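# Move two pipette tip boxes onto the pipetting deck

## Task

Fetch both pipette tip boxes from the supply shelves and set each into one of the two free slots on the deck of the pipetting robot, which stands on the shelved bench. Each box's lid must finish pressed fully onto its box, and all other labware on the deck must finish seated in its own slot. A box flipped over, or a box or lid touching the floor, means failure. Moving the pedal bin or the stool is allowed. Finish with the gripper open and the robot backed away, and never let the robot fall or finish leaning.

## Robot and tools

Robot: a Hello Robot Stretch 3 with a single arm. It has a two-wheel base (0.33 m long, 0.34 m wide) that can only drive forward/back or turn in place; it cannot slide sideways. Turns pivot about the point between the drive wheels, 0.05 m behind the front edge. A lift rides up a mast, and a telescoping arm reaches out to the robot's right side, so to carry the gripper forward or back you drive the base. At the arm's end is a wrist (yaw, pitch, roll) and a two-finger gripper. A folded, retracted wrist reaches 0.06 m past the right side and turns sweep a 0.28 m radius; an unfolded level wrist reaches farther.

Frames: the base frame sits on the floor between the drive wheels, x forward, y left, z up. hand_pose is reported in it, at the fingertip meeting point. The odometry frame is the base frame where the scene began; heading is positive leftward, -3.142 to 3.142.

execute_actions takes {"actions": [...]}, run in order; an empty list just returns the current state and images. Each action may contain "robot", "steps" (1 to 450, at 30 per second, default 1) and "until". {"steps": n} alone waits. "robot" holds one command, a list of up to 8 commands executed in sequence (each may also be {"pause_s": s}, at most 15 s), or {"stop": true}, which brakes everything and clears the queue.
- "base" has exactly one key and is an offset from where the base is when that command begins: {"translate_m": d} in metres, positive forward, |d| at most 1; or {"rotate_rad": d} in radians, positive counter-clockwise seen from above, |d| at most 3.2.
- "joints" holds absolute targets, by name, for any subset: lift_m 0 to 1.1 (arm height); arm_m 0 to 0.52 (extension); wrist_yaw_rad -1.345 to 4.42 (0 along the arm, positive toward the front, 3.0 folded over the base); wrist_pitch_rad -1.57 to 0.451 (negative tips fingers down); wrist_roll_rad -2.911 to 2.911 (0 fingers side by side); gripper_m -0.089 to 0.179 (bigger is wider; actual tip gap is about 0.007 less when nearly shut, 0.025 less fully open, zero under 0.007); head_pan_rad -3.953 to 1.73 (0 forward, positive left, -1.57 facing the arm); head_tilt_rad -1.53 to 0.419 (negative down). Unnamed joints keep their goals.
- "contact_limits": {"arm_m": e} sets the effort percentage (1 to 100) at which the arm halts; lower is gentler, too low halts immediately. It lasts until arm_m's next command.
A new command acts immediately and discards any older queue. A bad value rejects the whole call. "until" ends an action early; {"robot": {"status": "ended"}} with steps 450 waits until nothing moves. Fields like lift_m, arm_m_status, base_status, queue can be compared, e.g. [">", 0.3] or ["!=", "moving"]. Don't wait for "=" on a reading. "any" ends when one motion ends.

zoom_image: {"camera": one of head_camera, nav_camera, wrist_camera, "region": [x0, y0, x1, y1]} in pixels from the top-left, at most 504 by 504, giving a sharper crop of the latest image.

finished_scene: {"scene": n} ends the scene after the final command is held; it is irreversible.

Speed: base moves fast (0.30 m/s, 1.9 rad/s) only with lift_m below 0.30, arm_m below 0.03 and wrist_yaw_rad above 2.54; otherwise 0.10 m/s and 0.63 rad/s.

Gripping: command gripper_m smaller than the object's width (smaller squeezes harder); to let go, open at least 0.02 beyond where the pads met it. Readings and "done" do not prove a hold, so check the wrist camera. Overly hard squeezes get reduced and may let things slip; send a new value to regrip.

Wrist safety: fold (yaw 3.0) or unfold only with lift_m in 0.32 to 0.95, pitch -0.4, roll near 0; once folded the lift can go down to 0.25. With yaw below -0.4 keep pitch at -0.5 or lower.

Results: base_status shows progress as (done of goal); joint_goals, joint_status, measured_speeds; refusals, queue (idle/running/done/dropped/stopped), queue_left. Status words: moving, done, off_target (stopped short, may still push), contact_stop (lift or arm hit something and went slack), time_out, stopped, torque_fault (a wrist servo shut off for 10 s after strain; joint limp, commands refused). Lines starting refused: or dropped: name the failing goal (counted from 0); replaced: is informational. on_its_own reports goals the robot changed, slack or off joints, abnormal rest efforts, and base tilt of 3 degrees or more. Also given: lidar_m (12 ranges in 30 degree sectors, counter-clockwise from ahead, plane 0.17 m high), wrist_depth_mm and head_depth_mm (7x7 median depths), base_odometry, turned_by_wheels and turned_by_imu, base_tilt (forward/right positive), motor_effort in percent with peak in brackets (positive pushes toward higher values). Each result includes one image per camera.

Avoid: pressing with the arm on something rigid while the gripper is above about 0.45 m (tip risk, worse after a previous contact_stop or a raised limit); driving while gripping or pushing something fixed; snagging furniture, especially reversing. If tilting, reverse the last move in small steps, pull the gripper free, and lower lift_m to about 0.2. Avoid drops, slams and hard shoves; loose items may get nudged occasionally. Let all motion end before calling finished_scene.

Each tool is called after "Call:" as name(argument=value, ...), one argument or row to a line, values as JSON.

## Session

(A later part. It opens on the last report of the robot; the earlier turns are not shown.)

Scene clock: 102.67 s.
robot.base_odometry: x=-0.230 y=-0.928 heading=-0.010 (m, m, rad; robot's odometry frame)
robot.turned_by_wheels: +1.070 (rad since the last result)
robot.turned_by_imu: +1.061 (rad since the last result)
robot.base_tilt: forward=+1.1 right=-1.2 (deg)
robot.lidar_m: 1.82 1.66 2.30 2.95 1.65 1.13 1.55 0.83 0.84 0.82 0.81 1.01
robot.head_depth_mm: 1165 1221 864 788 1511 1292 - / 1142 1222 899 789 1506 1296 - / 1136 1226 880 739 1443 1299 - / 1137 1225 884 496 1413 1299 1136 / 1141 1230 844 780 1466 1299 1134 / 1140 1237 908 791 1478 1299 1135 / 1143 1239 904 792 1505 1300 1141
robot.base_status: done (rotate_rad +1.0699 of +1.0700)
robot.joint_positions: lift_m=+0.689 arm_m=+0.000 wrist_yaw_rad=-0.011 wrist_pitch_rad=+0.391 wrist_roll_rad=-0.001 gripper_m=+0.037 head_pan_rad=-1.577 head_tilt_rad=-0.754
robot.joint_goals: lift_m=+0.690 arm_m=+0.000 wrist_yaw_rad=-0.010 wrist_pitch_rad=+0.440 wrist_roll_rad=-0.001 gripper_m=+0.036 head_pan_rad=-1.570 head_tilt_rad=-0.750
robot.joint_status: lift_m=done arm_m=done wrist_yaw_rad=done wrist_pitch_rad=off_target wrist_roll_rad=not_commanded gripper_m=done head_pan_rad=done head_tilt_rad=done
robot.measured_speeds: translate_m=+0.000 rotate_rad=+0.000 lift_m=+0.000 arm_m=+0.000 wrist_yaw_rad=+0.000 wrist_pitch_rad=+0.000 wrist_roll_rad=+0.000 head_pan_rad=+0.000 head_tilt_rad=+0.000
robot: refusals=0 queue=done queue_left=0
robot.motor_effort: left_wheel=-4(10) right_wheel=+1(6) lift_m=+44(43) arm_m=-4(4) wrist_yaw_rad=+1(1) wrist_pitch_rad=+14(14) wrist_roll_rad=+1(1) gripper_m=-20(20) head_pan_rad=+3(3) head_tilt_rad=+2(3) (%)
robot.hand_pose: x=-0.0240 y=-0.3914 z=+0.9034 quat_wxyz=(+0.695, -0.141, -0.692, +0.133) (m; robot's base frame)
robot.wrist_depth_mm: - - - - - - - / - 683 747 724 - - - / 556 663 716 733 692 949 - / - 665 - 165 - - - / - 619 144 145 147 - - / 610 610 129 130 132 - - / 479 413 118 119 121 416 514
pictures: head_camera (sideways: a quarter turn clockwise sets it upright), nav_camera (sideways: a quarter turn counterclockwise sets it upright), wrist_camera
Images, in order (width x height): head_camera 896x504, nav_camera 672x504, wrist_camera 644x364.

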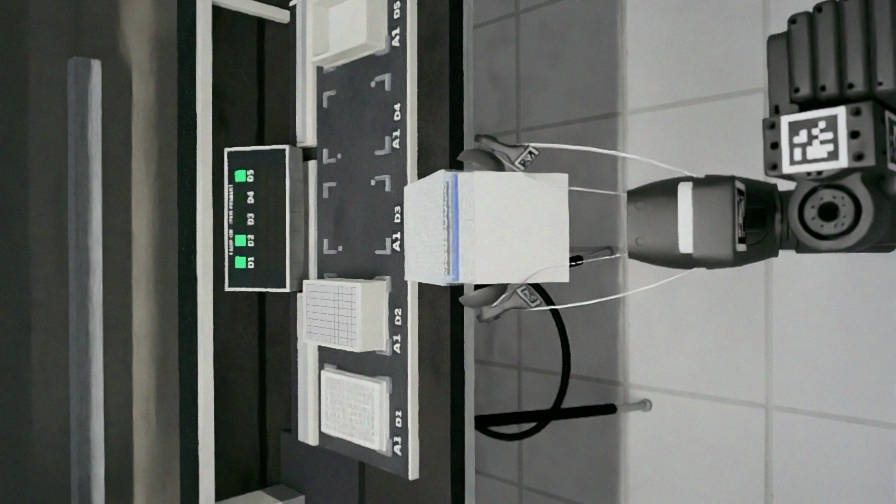

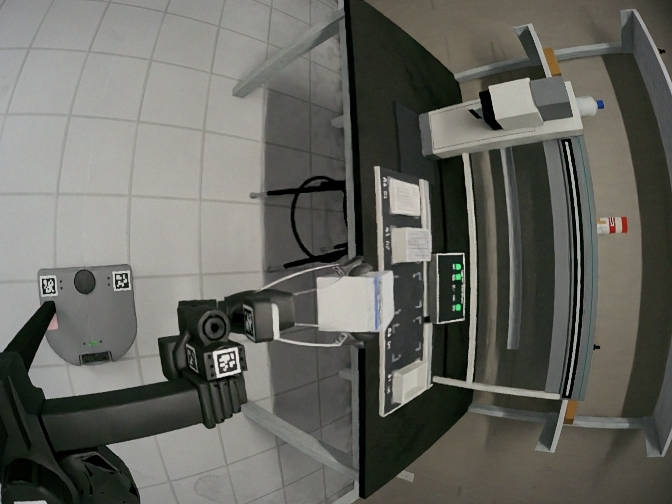

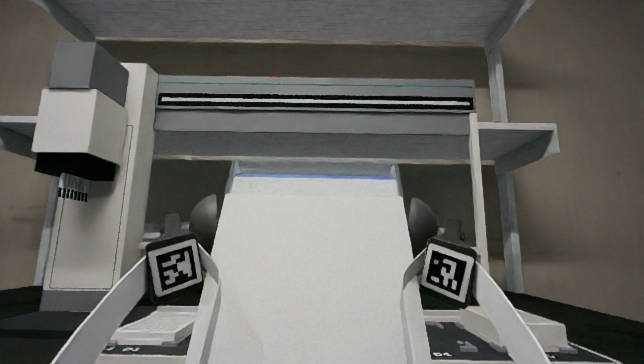

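Call:
execute_actions(
  actions=[
    {"robot":{"base":{"translate_m":-0.010},"joints":{"arm_m":0.24,"lift_m":0.68}},"steps":200,"until":{"robot":{"status":"ended"}}},
  ],
)

Call:
zoom_image(
  camera="head_camera",
  region=[230,60,530,380],
)

Scene clock: 110.93 s.
robot.base_odometry: x=-0.240 y=-0.928 heading=-0.010 (m, m, rad; robot's odometry frame)
robot.turned_by_wheels: +0.000 (rad since the last result)
robot.turned_by_imu: +0.000 (rad since the last result)
robot.base_tilt: forward=+1.2 right=-1.2 (deg)
robot.lidar_m: 1.82 1.67 2.31 2.95 1.64 1.12 1.55 0.82 0.83 0.82 0.82 1.02
robot.head_depth_mm: 1165 1214 863 787 1513 1294 - / 1141 1222 899 768 - - 1107 / 1137 1227 882 769 1431 1295 1139 / 1142 1225 681 791 1445 1298 1136 / 1142 1234 831 792 1511 1300 1140 / 1138 1230 904 792 1485 1304 1137 / 1136 1231 906 791 1508 1300 1136
robot.base_status: done (translate_m -0.0100 of -0.0100)
robot.joint_positions: lift_m=+0.680 arm_m=+0.240 wrist_yaw_rad=-0.010 wrist_pitch_rad=+0.391 wrist_roll_rad=-0.001 gripper_m=+0.037 head_pan_rad=-1.577 head_tilt_rad=-0.754
robot.joint_goals: lift_m=+0.680 arm_m=+0.240 wrist_yaw_rad=-0.010 wrist_pitch_rad=+0.440 wrist_roll_rad=-0.001 gripper_m=+0.036 head_pan_rad=-1.570 head_tilt_rad=-0.750
robot.joint_status: lift_m=done arm_m=done wrist_yaw_rad=done wrist_pitch_rad=off_target wrist_roll_rad=not_commanded gripper_m=done head_pan_rad=done head_tilt_rad=done
robot.measured_speeds: translate_m=+0.000 rotate_rad=+0.000 lift_m=+0.000 arm_m=+0.000 wrist_yaw_rad=+0.000 wrist_pitch_rad=+0.000 wrist_roll_rad=+0.000 head_pan_rad=+0.000 head_tilt_rad=+0.000
robot: refusals=0 queue=done queue_left=0
robot.motor_effort: left_wheel=-4(10) right_wheel=+2(4) lift_m=+19(43) arm_m=+4(4) wrist_yaw_rad=+1(1) wrist_pitch_rad=+14(14) wrist_roll_rad=+1(0) gripper_m=-19(20) head_pan_rad=+3(4) head_tilt_rad=+2(2) (%)
robot.hand_pose: x=-0.0239 y=-0.6307 z=+0.8946 quat_wxyz=(+0.695, -0.141, -0.692, +0.134) (m; robot's base frame)
robot.wrist_depth_mm: 454 492 486 498 501 494 - / 452 623 634 613 605 612 672 / 454 933 927 866 879 825 781 / 454 895 918 166 915 870 923 / 438 873 144 145 148 894 878 / 767 842 129 130 132 842 835 / 416 259 118 118 121 466 415
pictures: head_camera (sideways: a quarter turn clockwise sets it upright), nav_camera (sideways: a quarter turn counterclockwise sets it upright), wrist_camera
Images, in order (width x height): head_camera 896x504, nav_camera 672x504, wrist_camera 644x364.

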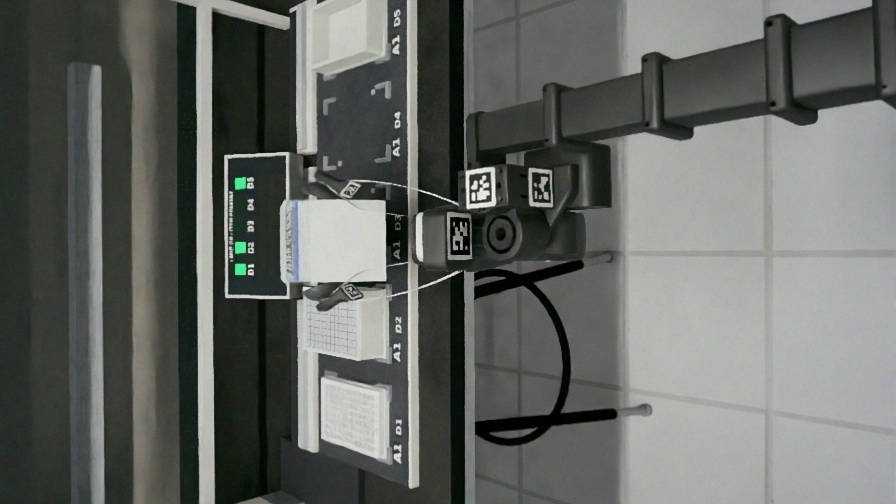

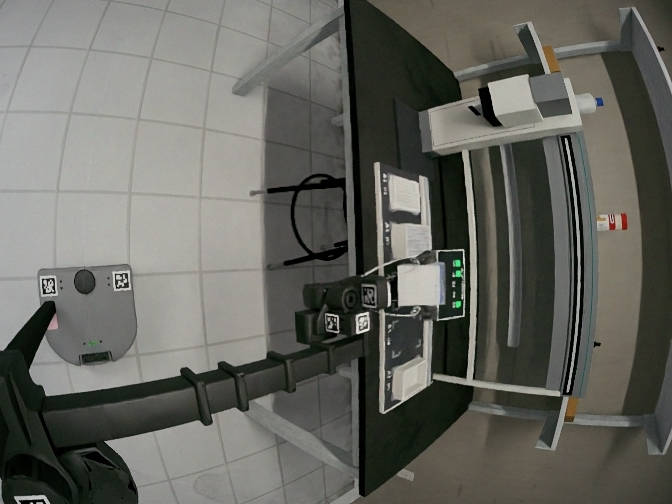

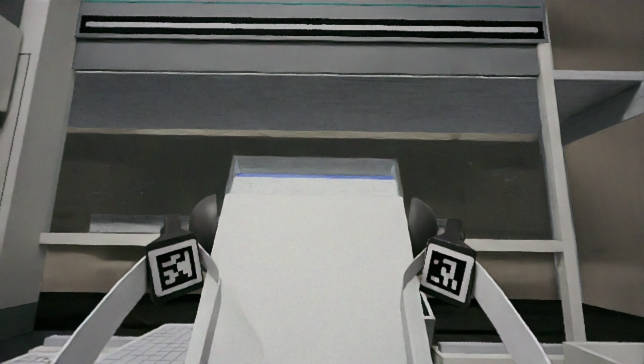

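Region (230, 60, 530, 380) of head_camera's 896x504 image, scaled by 1.575, with more detail than that image has; it fills the left 472 columns of this view, and the rest is white.

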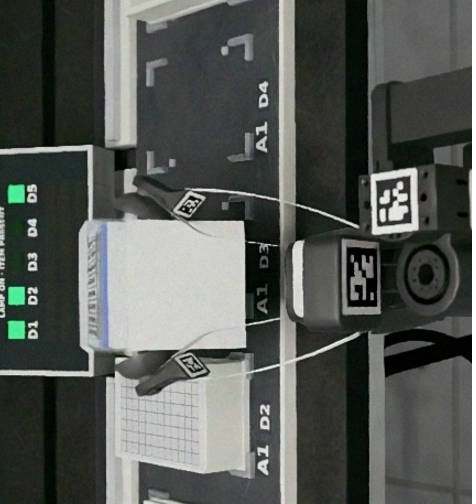

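Call:
execute_actions(
  actions=[
    {"robot":{"base":{"translate_m":-0.024},"joints":{"arm_m":0.255,"lift_m":0.672}},"steps":200,"until":{"robot":{"status":"ended"}}},
    {"robot":{"joints":{"wrist_pitch_rad":0.38}},"steps":25},
    {"robot":{"joints":{"wrist_pitch_rad":0.33}},"steps":25},
  ],
)

Call:
zoom_image(
  camera="head_camera",
  region=[230,90,530,390],
)

Scene clock: 125.73 s.
robot.base_odometry: x=-0.264 y=-0.928 heading=-0.010 (m, m, rad; robot's odometry frame)
robot.turned_by_wheels: +0.000 (rad since the last result)
robot.turned_by_imu: +0.000 (rad since the last result)
robot.base_tilt: forward=+1.2 right=-1.2 (deg)
robot.lidar_m: 1.83 1.69 2.36 2.95 1.63 1.10 1.55 0.82 0.81 0.82 0.83 1.04
robot.head_depth_mm: 1163 1118 869 790 1504 1302 - / 1138 1222 901 767 - - 1115 / 1135 1223 881 770 1440 1293 1134 / 1139 1223 710 790 1452 1298 1140 / 1140 1235 831 791 1479 1302 1136 / 1139 1230 904 792 1511 1300 1135 / 1138 1240 906 793 1486 1302 1137
robot.base_status: done (translate_m -0.0240 of -0.0240)
robot.joint_positions: lift_m=+0.672 arm_m=+0.255 wrist_yaw_rad=-0.010 wrist_pitch_rad=+0.314 wrist_roll_rad=-0.001 gripper_m=+0.037 head_pan_rad=-1.577 head_tilt_rad=-0.754
robot.joint_goals: lift_m=+0.672 arm_m=+0.255 wrist_yaw_rad=-0.010 wrist_pitch_rad=+0.330 wrist_roll_rad=-0.001 gripper_m=+0.036 head_pan_rad=-1.570 head_tilt_rad=-0.750
robot.joint_status: lift_m=done arm_m=done wrist_yaw_rad=done wrist_pitch_rad=done wrist_roll_rad=not_commanded gripper_m=done head_pan_rad=done head_tilt_rad=done
robot.measured_speeds: translate_m=+0.000 rotate_rad=+0.000 lift_m=+0.000 arm_m=+0.000 wrist_yaw_rad=+0.000 wrist_pitch_rad=+0.000 wrist_roll_rad=+0.000 head_pan_rad=+0.000 head_tilt_rad=+0.000
robot: refusals=0 queue=done queue_left=0
robot.motor_effort: left_wheel=-4(10) right_wheel=+1(5) lift_m=+19(19) arm_m=+4(4) wrist_yaw_rad=+1(1) wrist_pitch_rad=+5(13) wrist_roll_rad=+1(1) gripper_m=-18(18) head_pan_rad=+3(3) head_tilt_rad=+2(2) (%)
robot.hand_pose: x=-0.0239 y=-0.6507 z=+0.8675 quat_wxyz=(+0.700, -0.114, -0.697, +0.107) (m; robot's base frame)
robot.wrist_depth_mm: 455 464 462 455 455 454 888 / 688 744 746 733 733 727 665 / 866 891 895 885 891 881 888 / 890 887 423 155 841 861 875 / 875 867 141 142 144 857 860 / 521 536 132 132 135 593 591 / 180 180 124 124 128 291 248
pictures: head_camera (sideways: a quarter turn clockwise sets it upright), nav_camera (sideways: a quarter turn counterclockwise sets it upright), wrist_camera
Images, in order (width x height): head_camera 896x504, nav_camera 672x504, wrist_camera 644x364.

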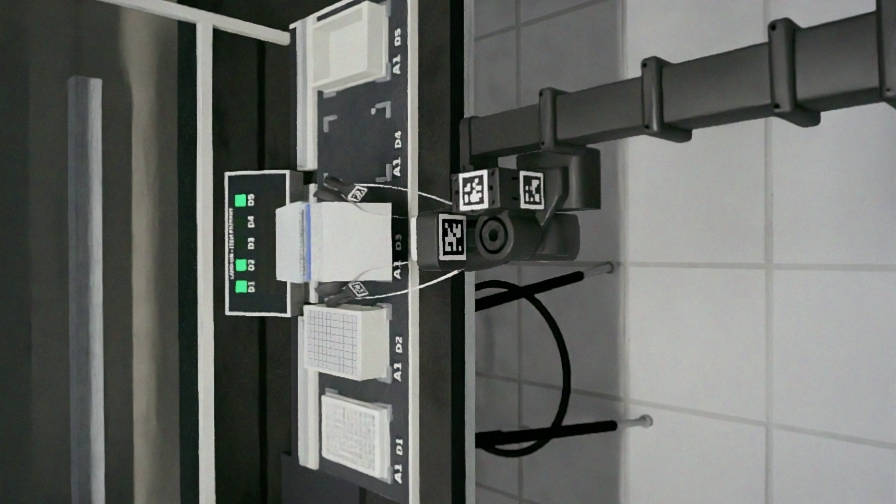

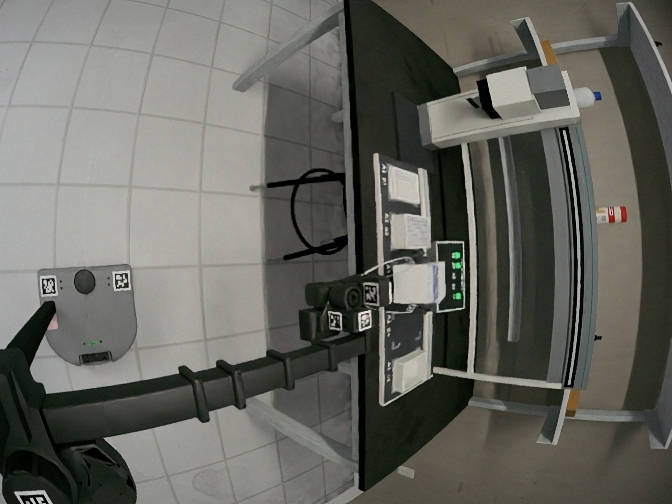

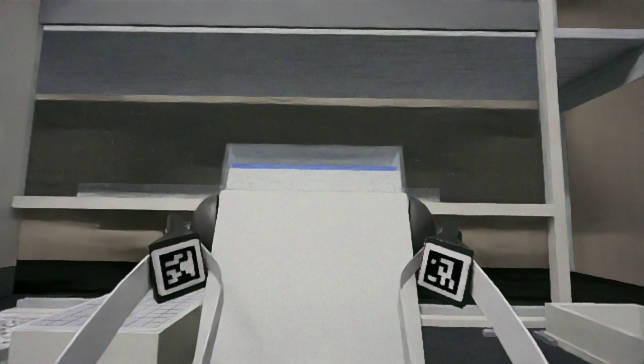

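Region (230, 90, 530, 390) of head_camera's 896x504 image, scaled by 1.680, with more detail than that image has.

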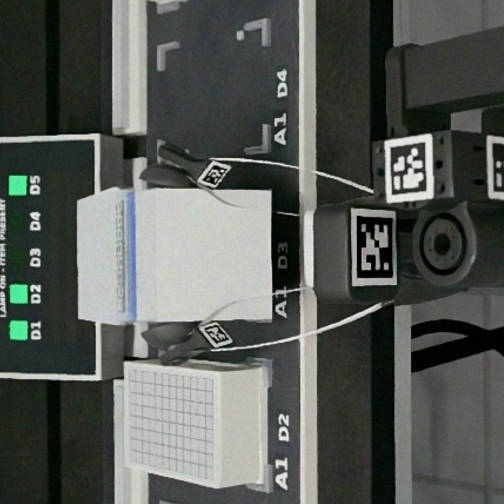

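Call:
execute_actions(
  actions=[
    {"robot":{"joints":{"wrist_pitch_rad":0.28},"base":{"translate_m":0.002}},"steps":25},
    {"robot":{"joints":{"wrist_pitch_rad":0.24}},"steps":25},
    {"robot":{"joints":{"arm_m":0.275},"contact_limits":{"arm_m":12}},"steps":60,"until":{"robot":{"status":"ended"}}},
  ],
)

Call:
zoom_image(
  camera="head_camera",
  region=[230,90,530,390],
)

Scene clock: 134.40 s.
robot.base_odometry: x=-0.262 y=-0.928 heading=-0.010 (m, m, rad; robot's odometry frame)
robot.turned_by_wheels: +0.000 (rad since the last result)
robot.turned_by_imu: +0.000 (rad since the last result)
robot.base_tilt: forward=+1.2 right=-1.2 (deg)
robot.lidar_m: 1.83 1.68 2.35 2.95 1.63 1.10 1.55 0.82 0.81 0.82 0.82 1.03
robot.head_depth_mm: 1160 1119 867 789 1510 1293 - / 1134 1222 893 786 - - 1114 / 1135 1225 882 767 1442 1294 1137 / 1143 1231 751 790 1457 1298 1139 / 1138 1230 855 792 1480 1301 1135 / 1142 1234 906 793 1477 1301 1137 / 1139 1239 906 793 1481 1299 1135
robot.base_status: done (translate_m +0.0020 of +0.0020)
robot.joint_positions: lift_m=+0.672 arm_m=+0.274 wrist_yaw_rad=-0.010 wrist_pitch_rad=+0.246 wrist_roll_rad=-0.001 gripper_m=+0.037 head_pan_rad=-1.577 head_tilt_rad=-0.754
robot.joint_goals: lift_m=+0.672 arm_m=+0.275 wrist_yaw_rad=-0.010 wrist_pitch_rad=+0.240 wrist_roll_rad=-0.001 gripper_m=+0.036 head_pan_rad=-1.570 head_tilt_rad=-0.750
robot.joint_status: lift_m=done arm_m=done wrist_yaw_rad=done wrist_pitch_rad=done wrist_roll_rad=not_commanded gripper_m=done head_pan_rad=done head_tilt_rad=done
robot.measured_speeds: translate_m=+0.000 rotate_rad=+0.000 lift_m=+0.000 arm_m=+0.000 wrist_yaw_rad=+0.000 wrist_pitch_rad=+0.000 wrist_roll_rad=+0.000 head_pan_rad=+0.000 head_tilt_rad=+0.000
robot: refusals=0 queue=done queue_left=0
robot.motor_effort: left_wheel=-4(6) right_wheel=+2(6) lift_m=+19(20) arm_m=+8(8) wrist_yaw_rad=+1(1) wrist_pitch_rad=-2(6) wrist_roll_rad=+1(1) gripper_m=-19(19) head_pan_rad=+3(3) head_tilt_rad=+2(2) (%)
robot.contact_limits: arm_m 12 (drawing in: default 21, maximum 35; extending or still: default 29, maximum 47)
robot.hand_pose: x=-0.0240 y=-0.6736 z=+0.8503 quat_wxyz=(+0.703, -0.090, -0.701, +0.083) (m; robot's base frame)
robot.wrist_depth_mm: 634 628 623 630 627 612 571 / 869 881 844 874 867 848 782 / 871 859 856 849 855 841 849 / 839 791 149 147 398 850 820 / 840 844 139 139 140 845 843 / 319 199 134 135 136 323 267 / 157 161 130 130 132 233 221
pictures: head_camera (sideways: a quarter turn clockwise sets it upright), nav_camera (sideways: a quarter turn counterclockwise sets it upright), wrist_camera
Images, in order (width x height): head_camera 896x504, nav_camera 672x504, wrist_camera 644x364.

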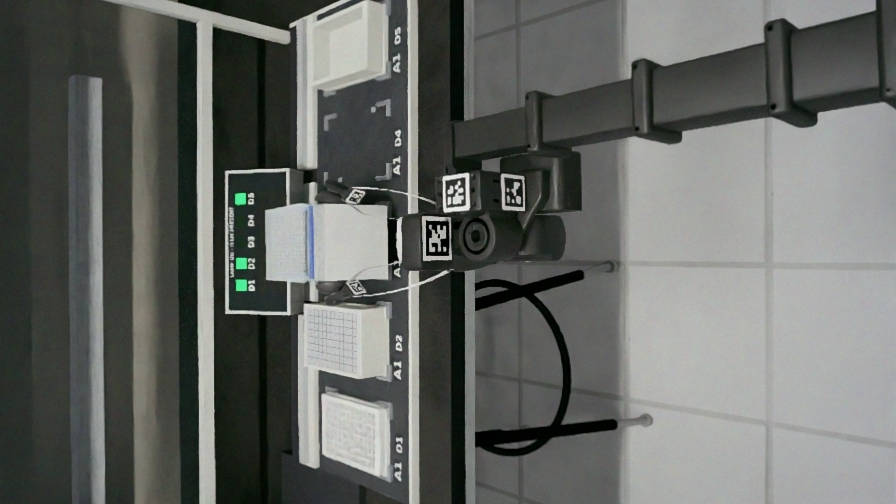

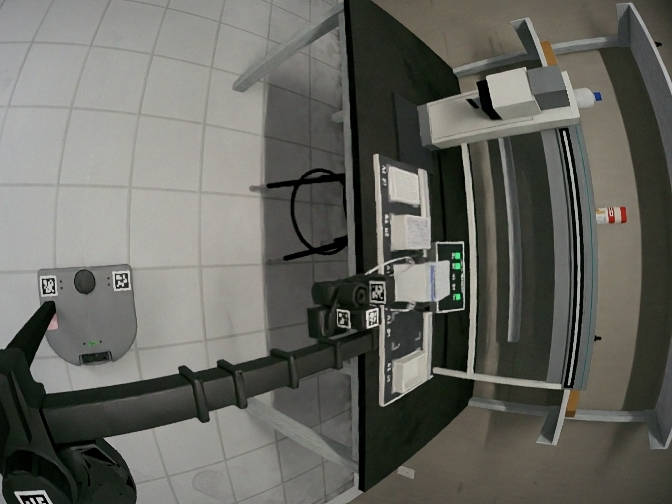

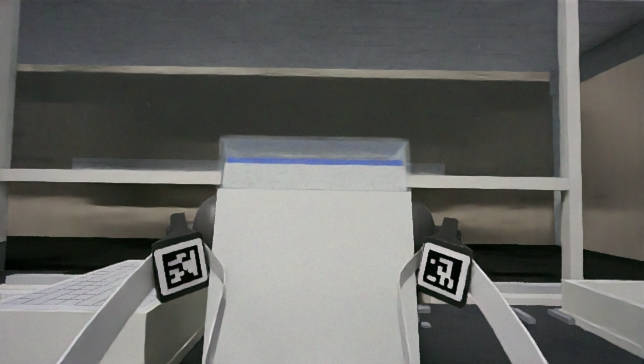

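Region (230, 90, 530, 390) of head_camera's 896x504 image, scaled by 1.680, with more detail than that image has.

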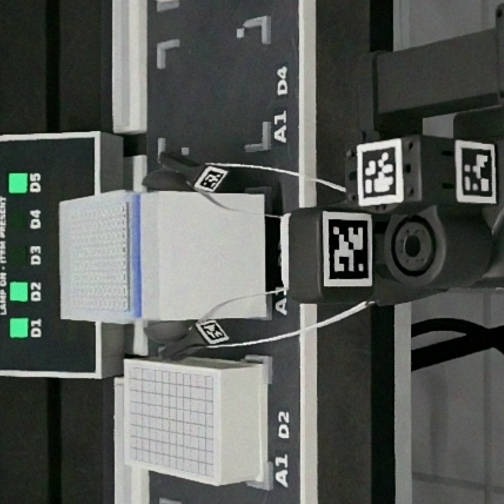

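Call:
execute_actions(
  actions=[
    {"robot":{"joints":{"arm_m":0.270,"wrist_yaw_rad":-0.025}},"steps":25},
    {"robot":{"joints":{"arm_m":0.288},"contact_limits":{"arm_m":12}},"steps":60,"until":{"robot":{"status":"ended"}}},
  ],
)

Scene clock: 143.30 s.
robot.base_odometry: x=-0.262 y=-0.928 heading=-0.010 (m, m, rad; robot's odometry frame)
robot.turned_by_wheels: +0.000 (rad since the last result)
robot.turned_by_imu: +0.000 (rad since the last result)
robot.base_tilt: forward=+1.1 right=-1.2 (deg)
robot.lidar_m: 1.83 1.69 2.35 2.95 1.63 1.10 1.55 0.82 0.81 0.82 0.82 1.03
robot.head_depth_mm: 1165 1119 864 789 1508 1297 - / 1136 1231 902 790 1539 - 1114 / 1138 1230 873 768 1467 1302 1137 / 1143 1235 761 801 1478 1300 1135 / 1140 1237 840 770 1488 1295 1134 / 1137 1243 909 772 1517 1297 1138 / 1132 1243 910 771 1481 1299 1137
robot.base_status: done (translate_m +0.0020 of +0.0020)
robot.joint_positions: lift_m=+0.672 arm_m=+0.287 wrist_yaw_rad=-0.022 wrist_pitch_rad=+0.253 wrist_roll_rad=+0.001 gripper_m=+0.037 head_pan_rad=-1.577 head_tilt_rad=-0.752
robot.joint_goals: lift_m=+0.672 arm_m=+0.288 wrist_yaw_rad=-0.025 wrist_pitch_rad=+0.240 wrist_roll_rad=+0.001 gripper_m=+0.036 head_pan_rad=-1.570 head_tilt_rad=-0.750
robot.joint_status: lift_m=done arm_m=done wrist_yaw_rad=done wrist_pitch_rad=done wrist_roll_rad=not_commanded gripper_m=done head_pan_rad=done head_tilt_rad=done
robot.measured_speeds: translate_m=+0.000 rotate_rad=+0.000 lift_m=+0.000 arm_m=+0.000 wrist_yaw_rad=+0.000 wrist_pitch_rad=+0.000 wrist_roll_rad=+0.000 head_pan_rad=+0.000 head_tilt_rad=+0.000
robot: refusals=0 queue=done queue_left=0
robot.motor_effort: left_wheel=-3(6) right_wheel=+1(4) lift_m=+19(19) arm_m=+7(10) wrist_yaw_rad=-2(7) wrist_pitch_rad=-4(13) wrist_roll_rad=-1(1) gripper_m=-19(18) head_pan_rad=+4(3) head_tilt_rad=+1(2) (%)
robot.contact_limits: arm_m 12 (drawing in: default 21, maximum 35; extending or still: default 29, maximum 47)
robot.hand_pose: x=-0.0269 y=-0.6863 z=+0.8521 quat_wxyz=(+0.702, -0.097, -0.701, +0.082) (m; robot's base frame)
robot.wrist_depth_mm: 625 621 615 610 610 600 562 / 838 848 840 842 838 849 779 / 828 819 844 830 820 850 845 / 834 765 149 147 394 817 827 / 838 815 140 140 141 853 814 / 308 209 134 135 137 434 298 / 142 165 129 130 132 236 223
pictures: head_camera (sideways: a quarter turn clockwise sets it upright), nav_camera (sideways: a quarter turn counterclockwise sets it upright), wrist_camera
Images, in order (width x height): head_camera 896x504, nav_camera 672x504, wrist_camera 644x364.

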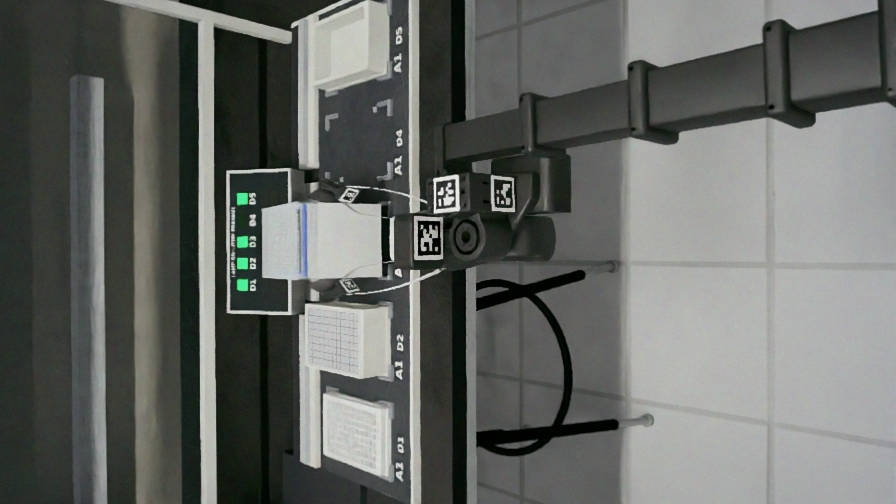

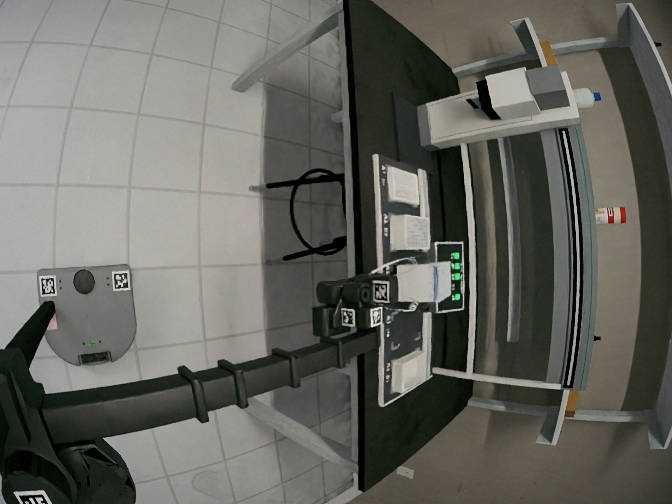

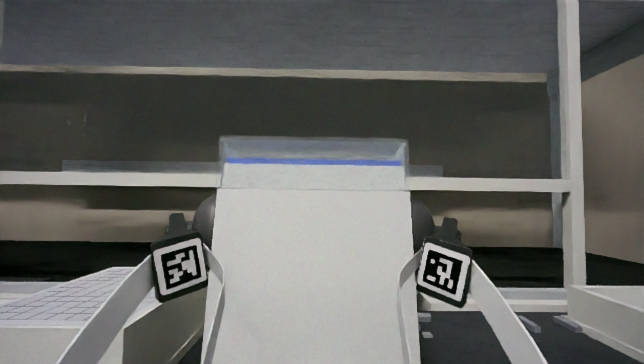

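Call:
execute_actions(
  actions=[
    {"robot":{"joints":{"wrist_pitch_rad":0.215}},"steps":20},
    {"robot":{"joints":{"arm_m":0.296},"contact_limits":{"arm_m":10}},"steps":60,"until":{"robot":{"status":"ended"}}},
    {"robot":{"joints":{"wrist_pitch_rad":0.185,"arm_m":0.291}},"steps":30},
  ],
)

Call:
zoom_image(
  camera="head_camera",
  region=[250,140,450,340],
)

Scene clock: 154.77 s.
robot.base_odometry: x=-0.262 y=-0.928 heading=-0.010 (m, m, rad; robot's odometry frame)
robot.turned_by_wheels: +0.000 (rad since the last result)
robot.turned_by_imu: +0.000 (rad since the last result)
robot.base_tilt: forward=+1.1 right=-1.2 (deg)
robot.lidar_m: 1.82 1.69 2.35 2.95 1.63 1.10 1.55 0.82 0.81 0.82 0.83 1.03
robot.head_depth_mm: 1161 1125 865 790 1509 1298 - / 1135 1227 901 782 1549 - 1119 / 1138 1228 875 771 1463 1294 1134 / 1137 1232 760 - 1480 1307 1137 / 1139 1238 835 793 1484 1302 1137 / 1139 1242 908 772 1519 1301 1139 / 1139 1245 913 772 1493 1303 1133
robot.base_status: done (translate_m +0.0020 of +0.0020)
robot.joint_positions: lift_m=+0.672 arm_m=+0.291 wrist_yaw_rad=-0.023 wrist_pitch_rad=+0.256 wrist_roll_rad=+0.001 gripper_m=+0.037 head_pan_rad=-1.577 head_tilt_rad=-0.752
robot.joint_goals: lift_m=+0.672 arm_m=+0.291 wrist_yaw_rad=-0.025 wrist_pitch_rad=+0.185 wrist_roll_rad=+0.001 gripper_m=+0.036 head_pan_rad=-1.570 head_tilt_rad=-0.750
robot.joint_status: lift_m=done arm_m=done wrist_yaw_rad=done wrist_pitch_rad=off_target wrist_roll_rad=not_commanded gripper_m=done head_pan_rad=done head_tilt_rad=done
robot.measured_speeds: translate_m=+0.000 rotate_rad=+0.000 lift_m=+0.000 arm_m=+0.000 wrist_yaw_rad=+0.000 wrist_pitch_rad=+0.000 wrist_roll_rad=+0.000 head_pan_rad=+0.000 head_tilt_rad=+0.000
robot: refusals=0 queue=dropped queue_left=0
robot.on_its_own: wrist_pitch_rad is at rest, and its effort (-22) is outside its rest range (-20 to +32)
robot.motor_effort: left_wheel=-4(4) right_wheel=+3(3) lift_m=+19(20) arm_m=+2(11) wrist_yaw_rad=-2(2) wrist_pitch_rad=-22(21) wrist_roll_rad=-1(2) gripper_m=-19(19) head_pan_rad=+3(4) head_tilt_rad=+0(1) (%)
robot.hand_pose: x=-0.0272 y=-0.6896 z=+0.8527 quat_wxyz=(+0.702, -0.098, -0.701, +0.082) (m; robot's base frame)
robot.wrist_depth_mm: 618 611 617 610 603 593 548 / 849 847 834 847 823 865 779 / 841 845 845 857 848 868 838 / 813 822 150 148 382 816 849 / 816 812 139 140 140 836 825 / 375 217 133 133 135 449 388 / 148 166 127 128 130 241 226
pictures: head_camera (sideways: a quarter turn clockwise sets it upright), nav_camera (sideways: a quarter turn counterclockwise sets it upright), wrist_camera
replaced: robot.arm_m: its motion had ended contact_stop
Images, in order (width x height): head_camera 896x504, nav_camera 672x504, wrist_camera 644x364.

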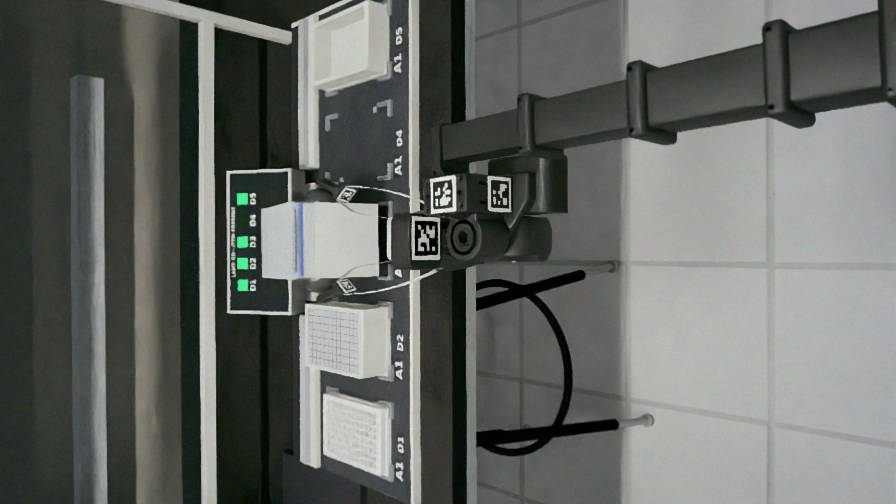

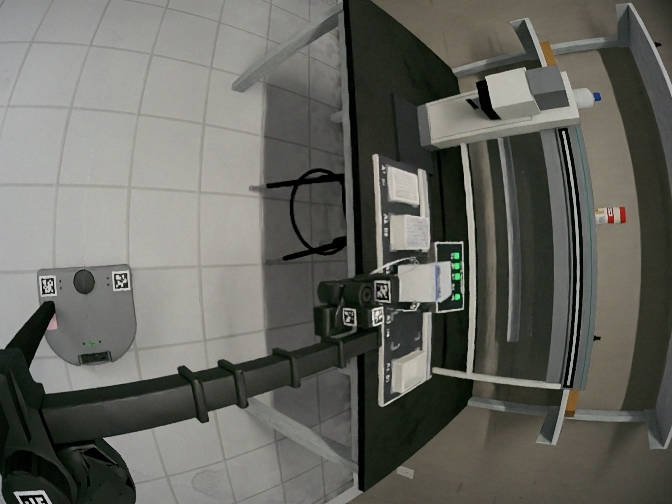

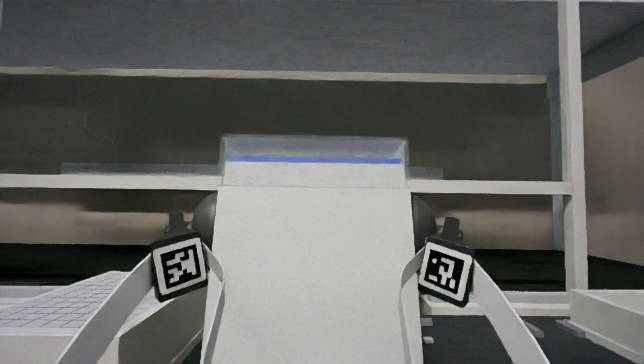

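Region (250, 140, 450, 340) of head_camera's 896x504 image, scaled by 2.520, with more detail than that image has.

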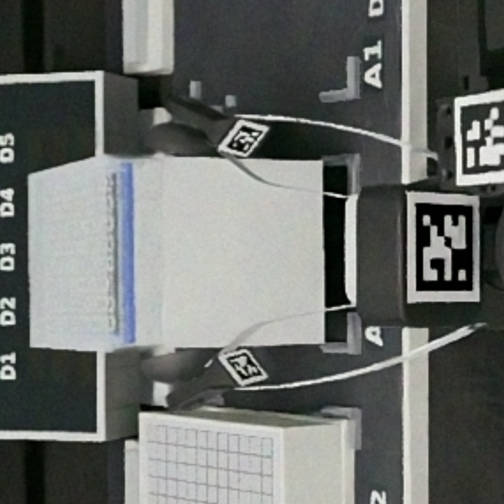

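The far edge is against the stop; retracting as it levels.

Call:
execute_actions(
  actions=[
    {"robot":{"joints":{"arm_m":0.285}},"steps":20},
    {"robot":{"joints":{"arm_m":0.280,"wrist_pitch_rad":0.17}},"steps":25},
  ],
)

Call:
zoom_image(
  camera="head_camera",
  region=[250,140,450,340],
)

Scene clock: 160.33 s.
robot.base_odometry: x=-0.262 y=-0.928 heading=-0.010 (m, m, rad; robot's odometry frame)
robot.turned_by_wheels: +0.000 (rad since the last result)
robot.turned_by_imu: +0.000 (rad since the last result)
robot.base_tilt: forward=+1.1 right=-1.2 (deg)
robot.lidar_m: 1.83 1.69 2.34 2.95 1.63 1.10 1.55 0.82 0.81 0.82 0.82 1.03
robot.head_depth_mm: 1157 1118 864 789 1513 1293 - / 1138 1224 902 780 - - 1115 / 1136 1227 882 769 1446 1295 1132 / 1137 1227 752 792 1475 1298 1138 / 1139 1234 841 772 1489 1296 1141 / 1137 1240 910 770 1510 1299 1134 / 1136 1243 912 773 1480 1300 1141
robot.base_status: done (translate_m +0.0020 of +0.0020)
robot.joint_positions: lift_m=+0.672 arm_m=+0.280 wrist_yaw_rad=-0.023 wrist_pitch_rad=+0.192 wrist_roll_rad=+0.001 gripper_m=+0.037 head_pan_rad=-1.577 head_tilt_rad=-0.752
robot.joint_goals: lift_m=+0.672 arm_m=+0.280 wrist_yaw_rad=-0.025 wrist_pitch_rad=+0.170 wrist_roll_rad=+0.001 gripper_m=+0.036 head_pan_rad=-1.570 head_tilt_rad=-0.750
robot.joint_status: lift_m=done arm_m=done wrist_yaw_rad=done wrist_pitch_rad=done wrist_roll_rad=not_commanded gripper_m=done head_pan_rad=done head_tilt_rad=done
robot.measured_speeds: translate_m=+0.000 rotate_rad=+0.000 lift_m=+0.000 arm_m=+0.000 wrist_yaw_rad=+0.000 wrist_pitch_rad=+0.000 wrist_roll_rad=+0.000 head_pan_rad=+0.000 head_tilt_rad=+0.000
robot: refusals=0 queue=done queue_left=0
robot.motor_effort: left_wheel=-4(4) right_wheel=+2(3) lift_m=+19(19) arm_m=+0(3) wrist_yaw_rad=-1(2) wrist_pitch_rad=-7(23) wrist_roll_rad=-1(1) gripper_m=-19(19) head_pan_rad=+3(3) head_tilt_rad=+1(1) (%)
robot.hand_pose: x=-0.0274 y=-0.6810 z=+0.8364 quat_wxyz=(+0.704, -0.076, -0.703, +0.059) (m; robot's base frame)
robot.wrist_depth_mm: 729 706 697 699 691 702 649 / 831 831 834 836 833 837 839 / 834 824 838 830 846 830 861 / 837 836 141 141 394 831 853 / 585 596 136 137 138 642 555 / 154 171 134 136 136 294 245 / 150 166 133 133 135 197 199
pictures: head_camera (sideways: a quarter turn clockwise sets it upright), nav_camera (sideways: a quarter turn counterclockwise sets it upright), wrist_camera
Images, in order (width x height): head_camera 896x504, nav_camera 672x504, wrist_camera 644x364.

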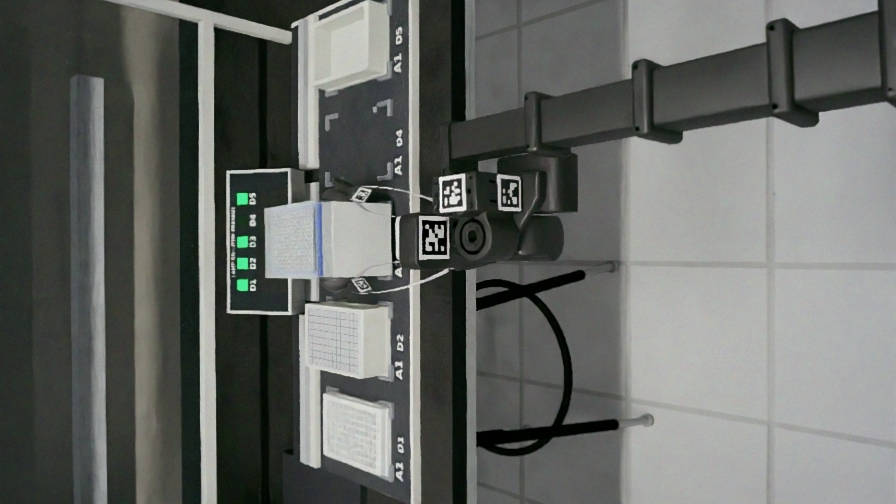

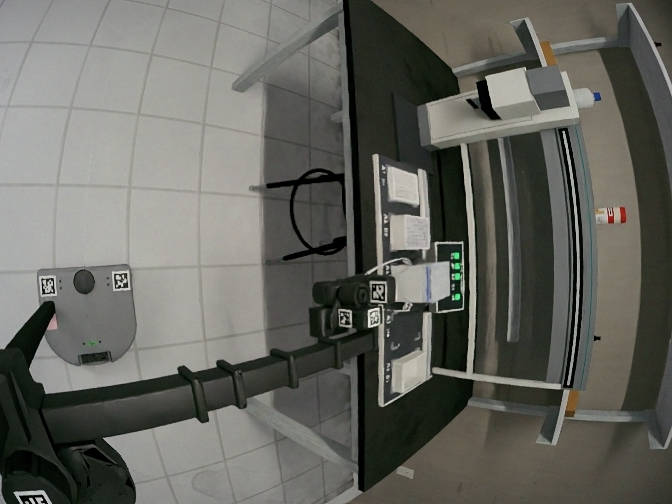

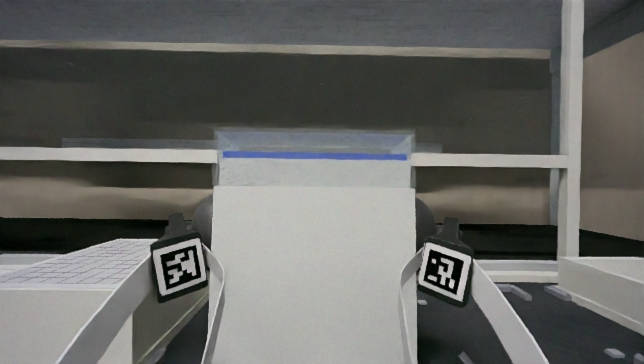

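Region (250, 140, 450, 340) of head_camera's 896x504 image, scaled by 2.520, with more detail than that image has.

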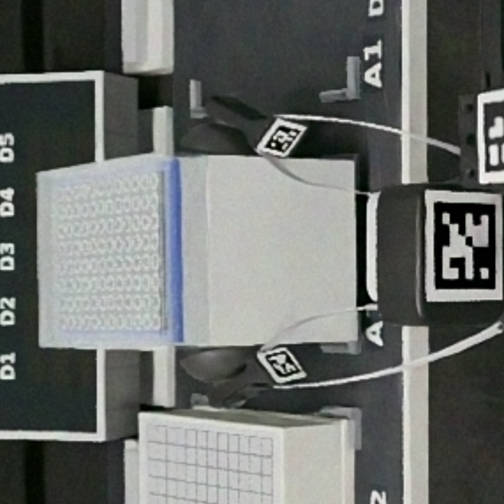

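Call:
execute_actions(
  actions=[
    {"robot":{"joints":{"arm_m":0.276,"wrist_pitch_rad":0.22}},"steps":20},
    {"robot":{"base":{"translate_m":0.009},"joints":{"wrist_yaw_rad":-0.058}},"steps":40},
  ],
)

Call:
zoom_image(
  camera="head_camera",
  region=[250,140,450,340],
)

Scene clock: 170.23 s.
robot.base_odometry: x=-0.253 y=-0.928 heading=-0.010 (m, m, rad; robot's odometry frame)
robot.turned_by_wheels: +0.000 (rad since the last result)
robot.turned_by_imu: +0.000 (rad since the last result)
robot.base_tilt: forward=+1.2 right=-1.2 (deg)
robot.lidar_m: 1.83 1.68 2.34 2.95 1.63 1.11 1.55 0.82 0.82 0.82 0.82 1.02
robot.head_depth_mm: 1160 1221 863 790 1496 1298 - / 1138 1222 902 789 - - 1109 / 1130 1230 874 768 1444 1298 1133 / 1139 1231 758 775 1468 1301 1136 / 1140 1241 849 794 1516 1300 1132 / 1139 1237 906 771 1487 1297 1142 / 1137 1239 910 772 1518 1305 1139
robot.base_status: done (translate_m +0.0090 of +0.0090)
robot.joint_positions: lift_m=+0.672 arm_m=+0.276 wrist_yaw_rad=-0.062 wrist_pitch_rad=+0.194 wrist_roll_rad=+0.001 gripper_m=+0.037 head_pan_rad=-1.577 head_tilt_rad=-0.752
robot.joint_goals: lift_m=+0.672 arm_m=+0.276 wrist_yaw_rad=-0.058 wrist_pitch_rad=+0.220 wrist_roll_rad=+0.001 gripper_m=+0.036 head_pan_rad=-1.570 head_tilt_rad=-0.750
robot.joint_status: lift_m=done arm_m=done wrist_yaw_rad=done wrist_pitch_rad=done wrist_roll_rad=not_commanded gripper_m=done head_pan_rad=done head_tilt_rad=done
robot.measured_speeds: translate_m=+0.000 rotate_rad=+0.000 lift_m=+0.000 arm_m=+0.000 wrist_yaw_rad=+0.000 wrist_pitch_rad=+0.000 wrist_roll_rad=+0.000 head_pan_rad=+0.000 head_tilt_rad=+0.000
robot: refusals=0 queue=done queue_left=0
robot.motor_effort: left_wheel=-4(7) right_wheel=+3(6) lift_m=+19(19) arm_m=-3(4) wrist_yaw_rad=+5(6) wrist_pitch_rad=+8(8) wrist_roll_rad=-1(1) gripper_m=-19(19) head_pan_rad=+3(4) head_tilt_rad=+1(1) (%)
robot.hand_pose: x=-0.0373 y=-0.6769 z=+0.8368 quat_wxyz=(+0.705, -0.090, -0.702, +0.046) (m; robot's base frame)
robot.wrist_depth_mm: 711 696 698 705 704 686 610 / 807 820 827 836 839 852 889 / 798 818 801 831 845 847 906 / 804 805 140 140 400 852 888 / 570 590 136 138 138 639 659 / 152 170 135 135 136 284 244 / 149 167 133 134 134 195 196
pictures: head_camera (sideways: a quarter turn clockwise sets it upright), nav_camera (sideways: a quarter turn counterclockwise sets it upright), wrist_camera
Images, in order (width x height): head_camera 896x504, nav_camera 672x504, wrist_camera 644x364.

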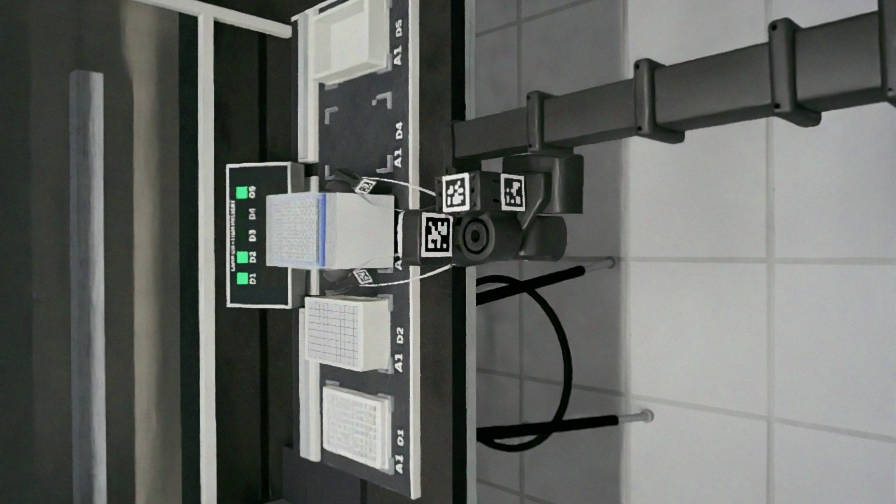

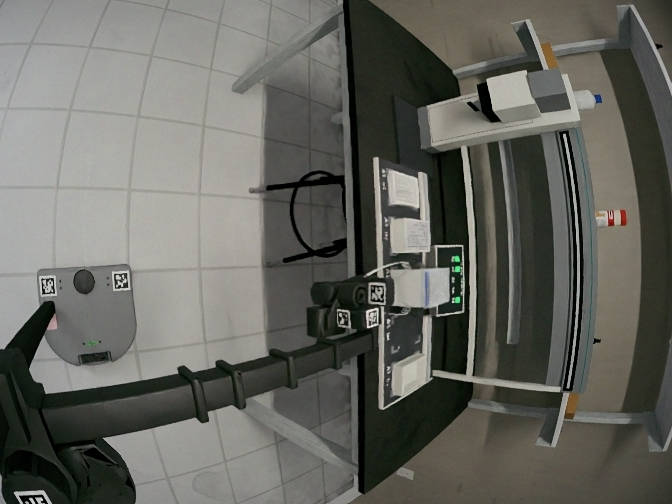

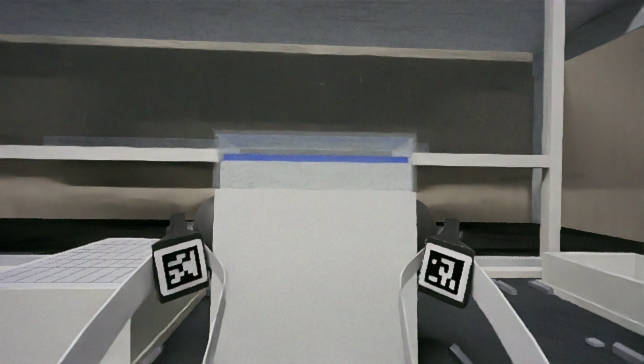

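Region (250, 140, 450, 340) of head_camera's 896x504 image, scaled by 2.520, with more detail than that image has.

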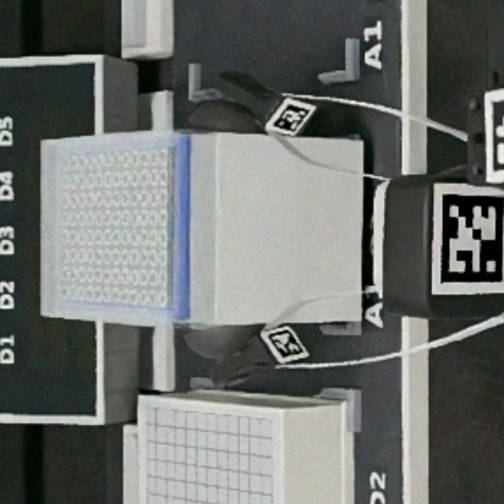

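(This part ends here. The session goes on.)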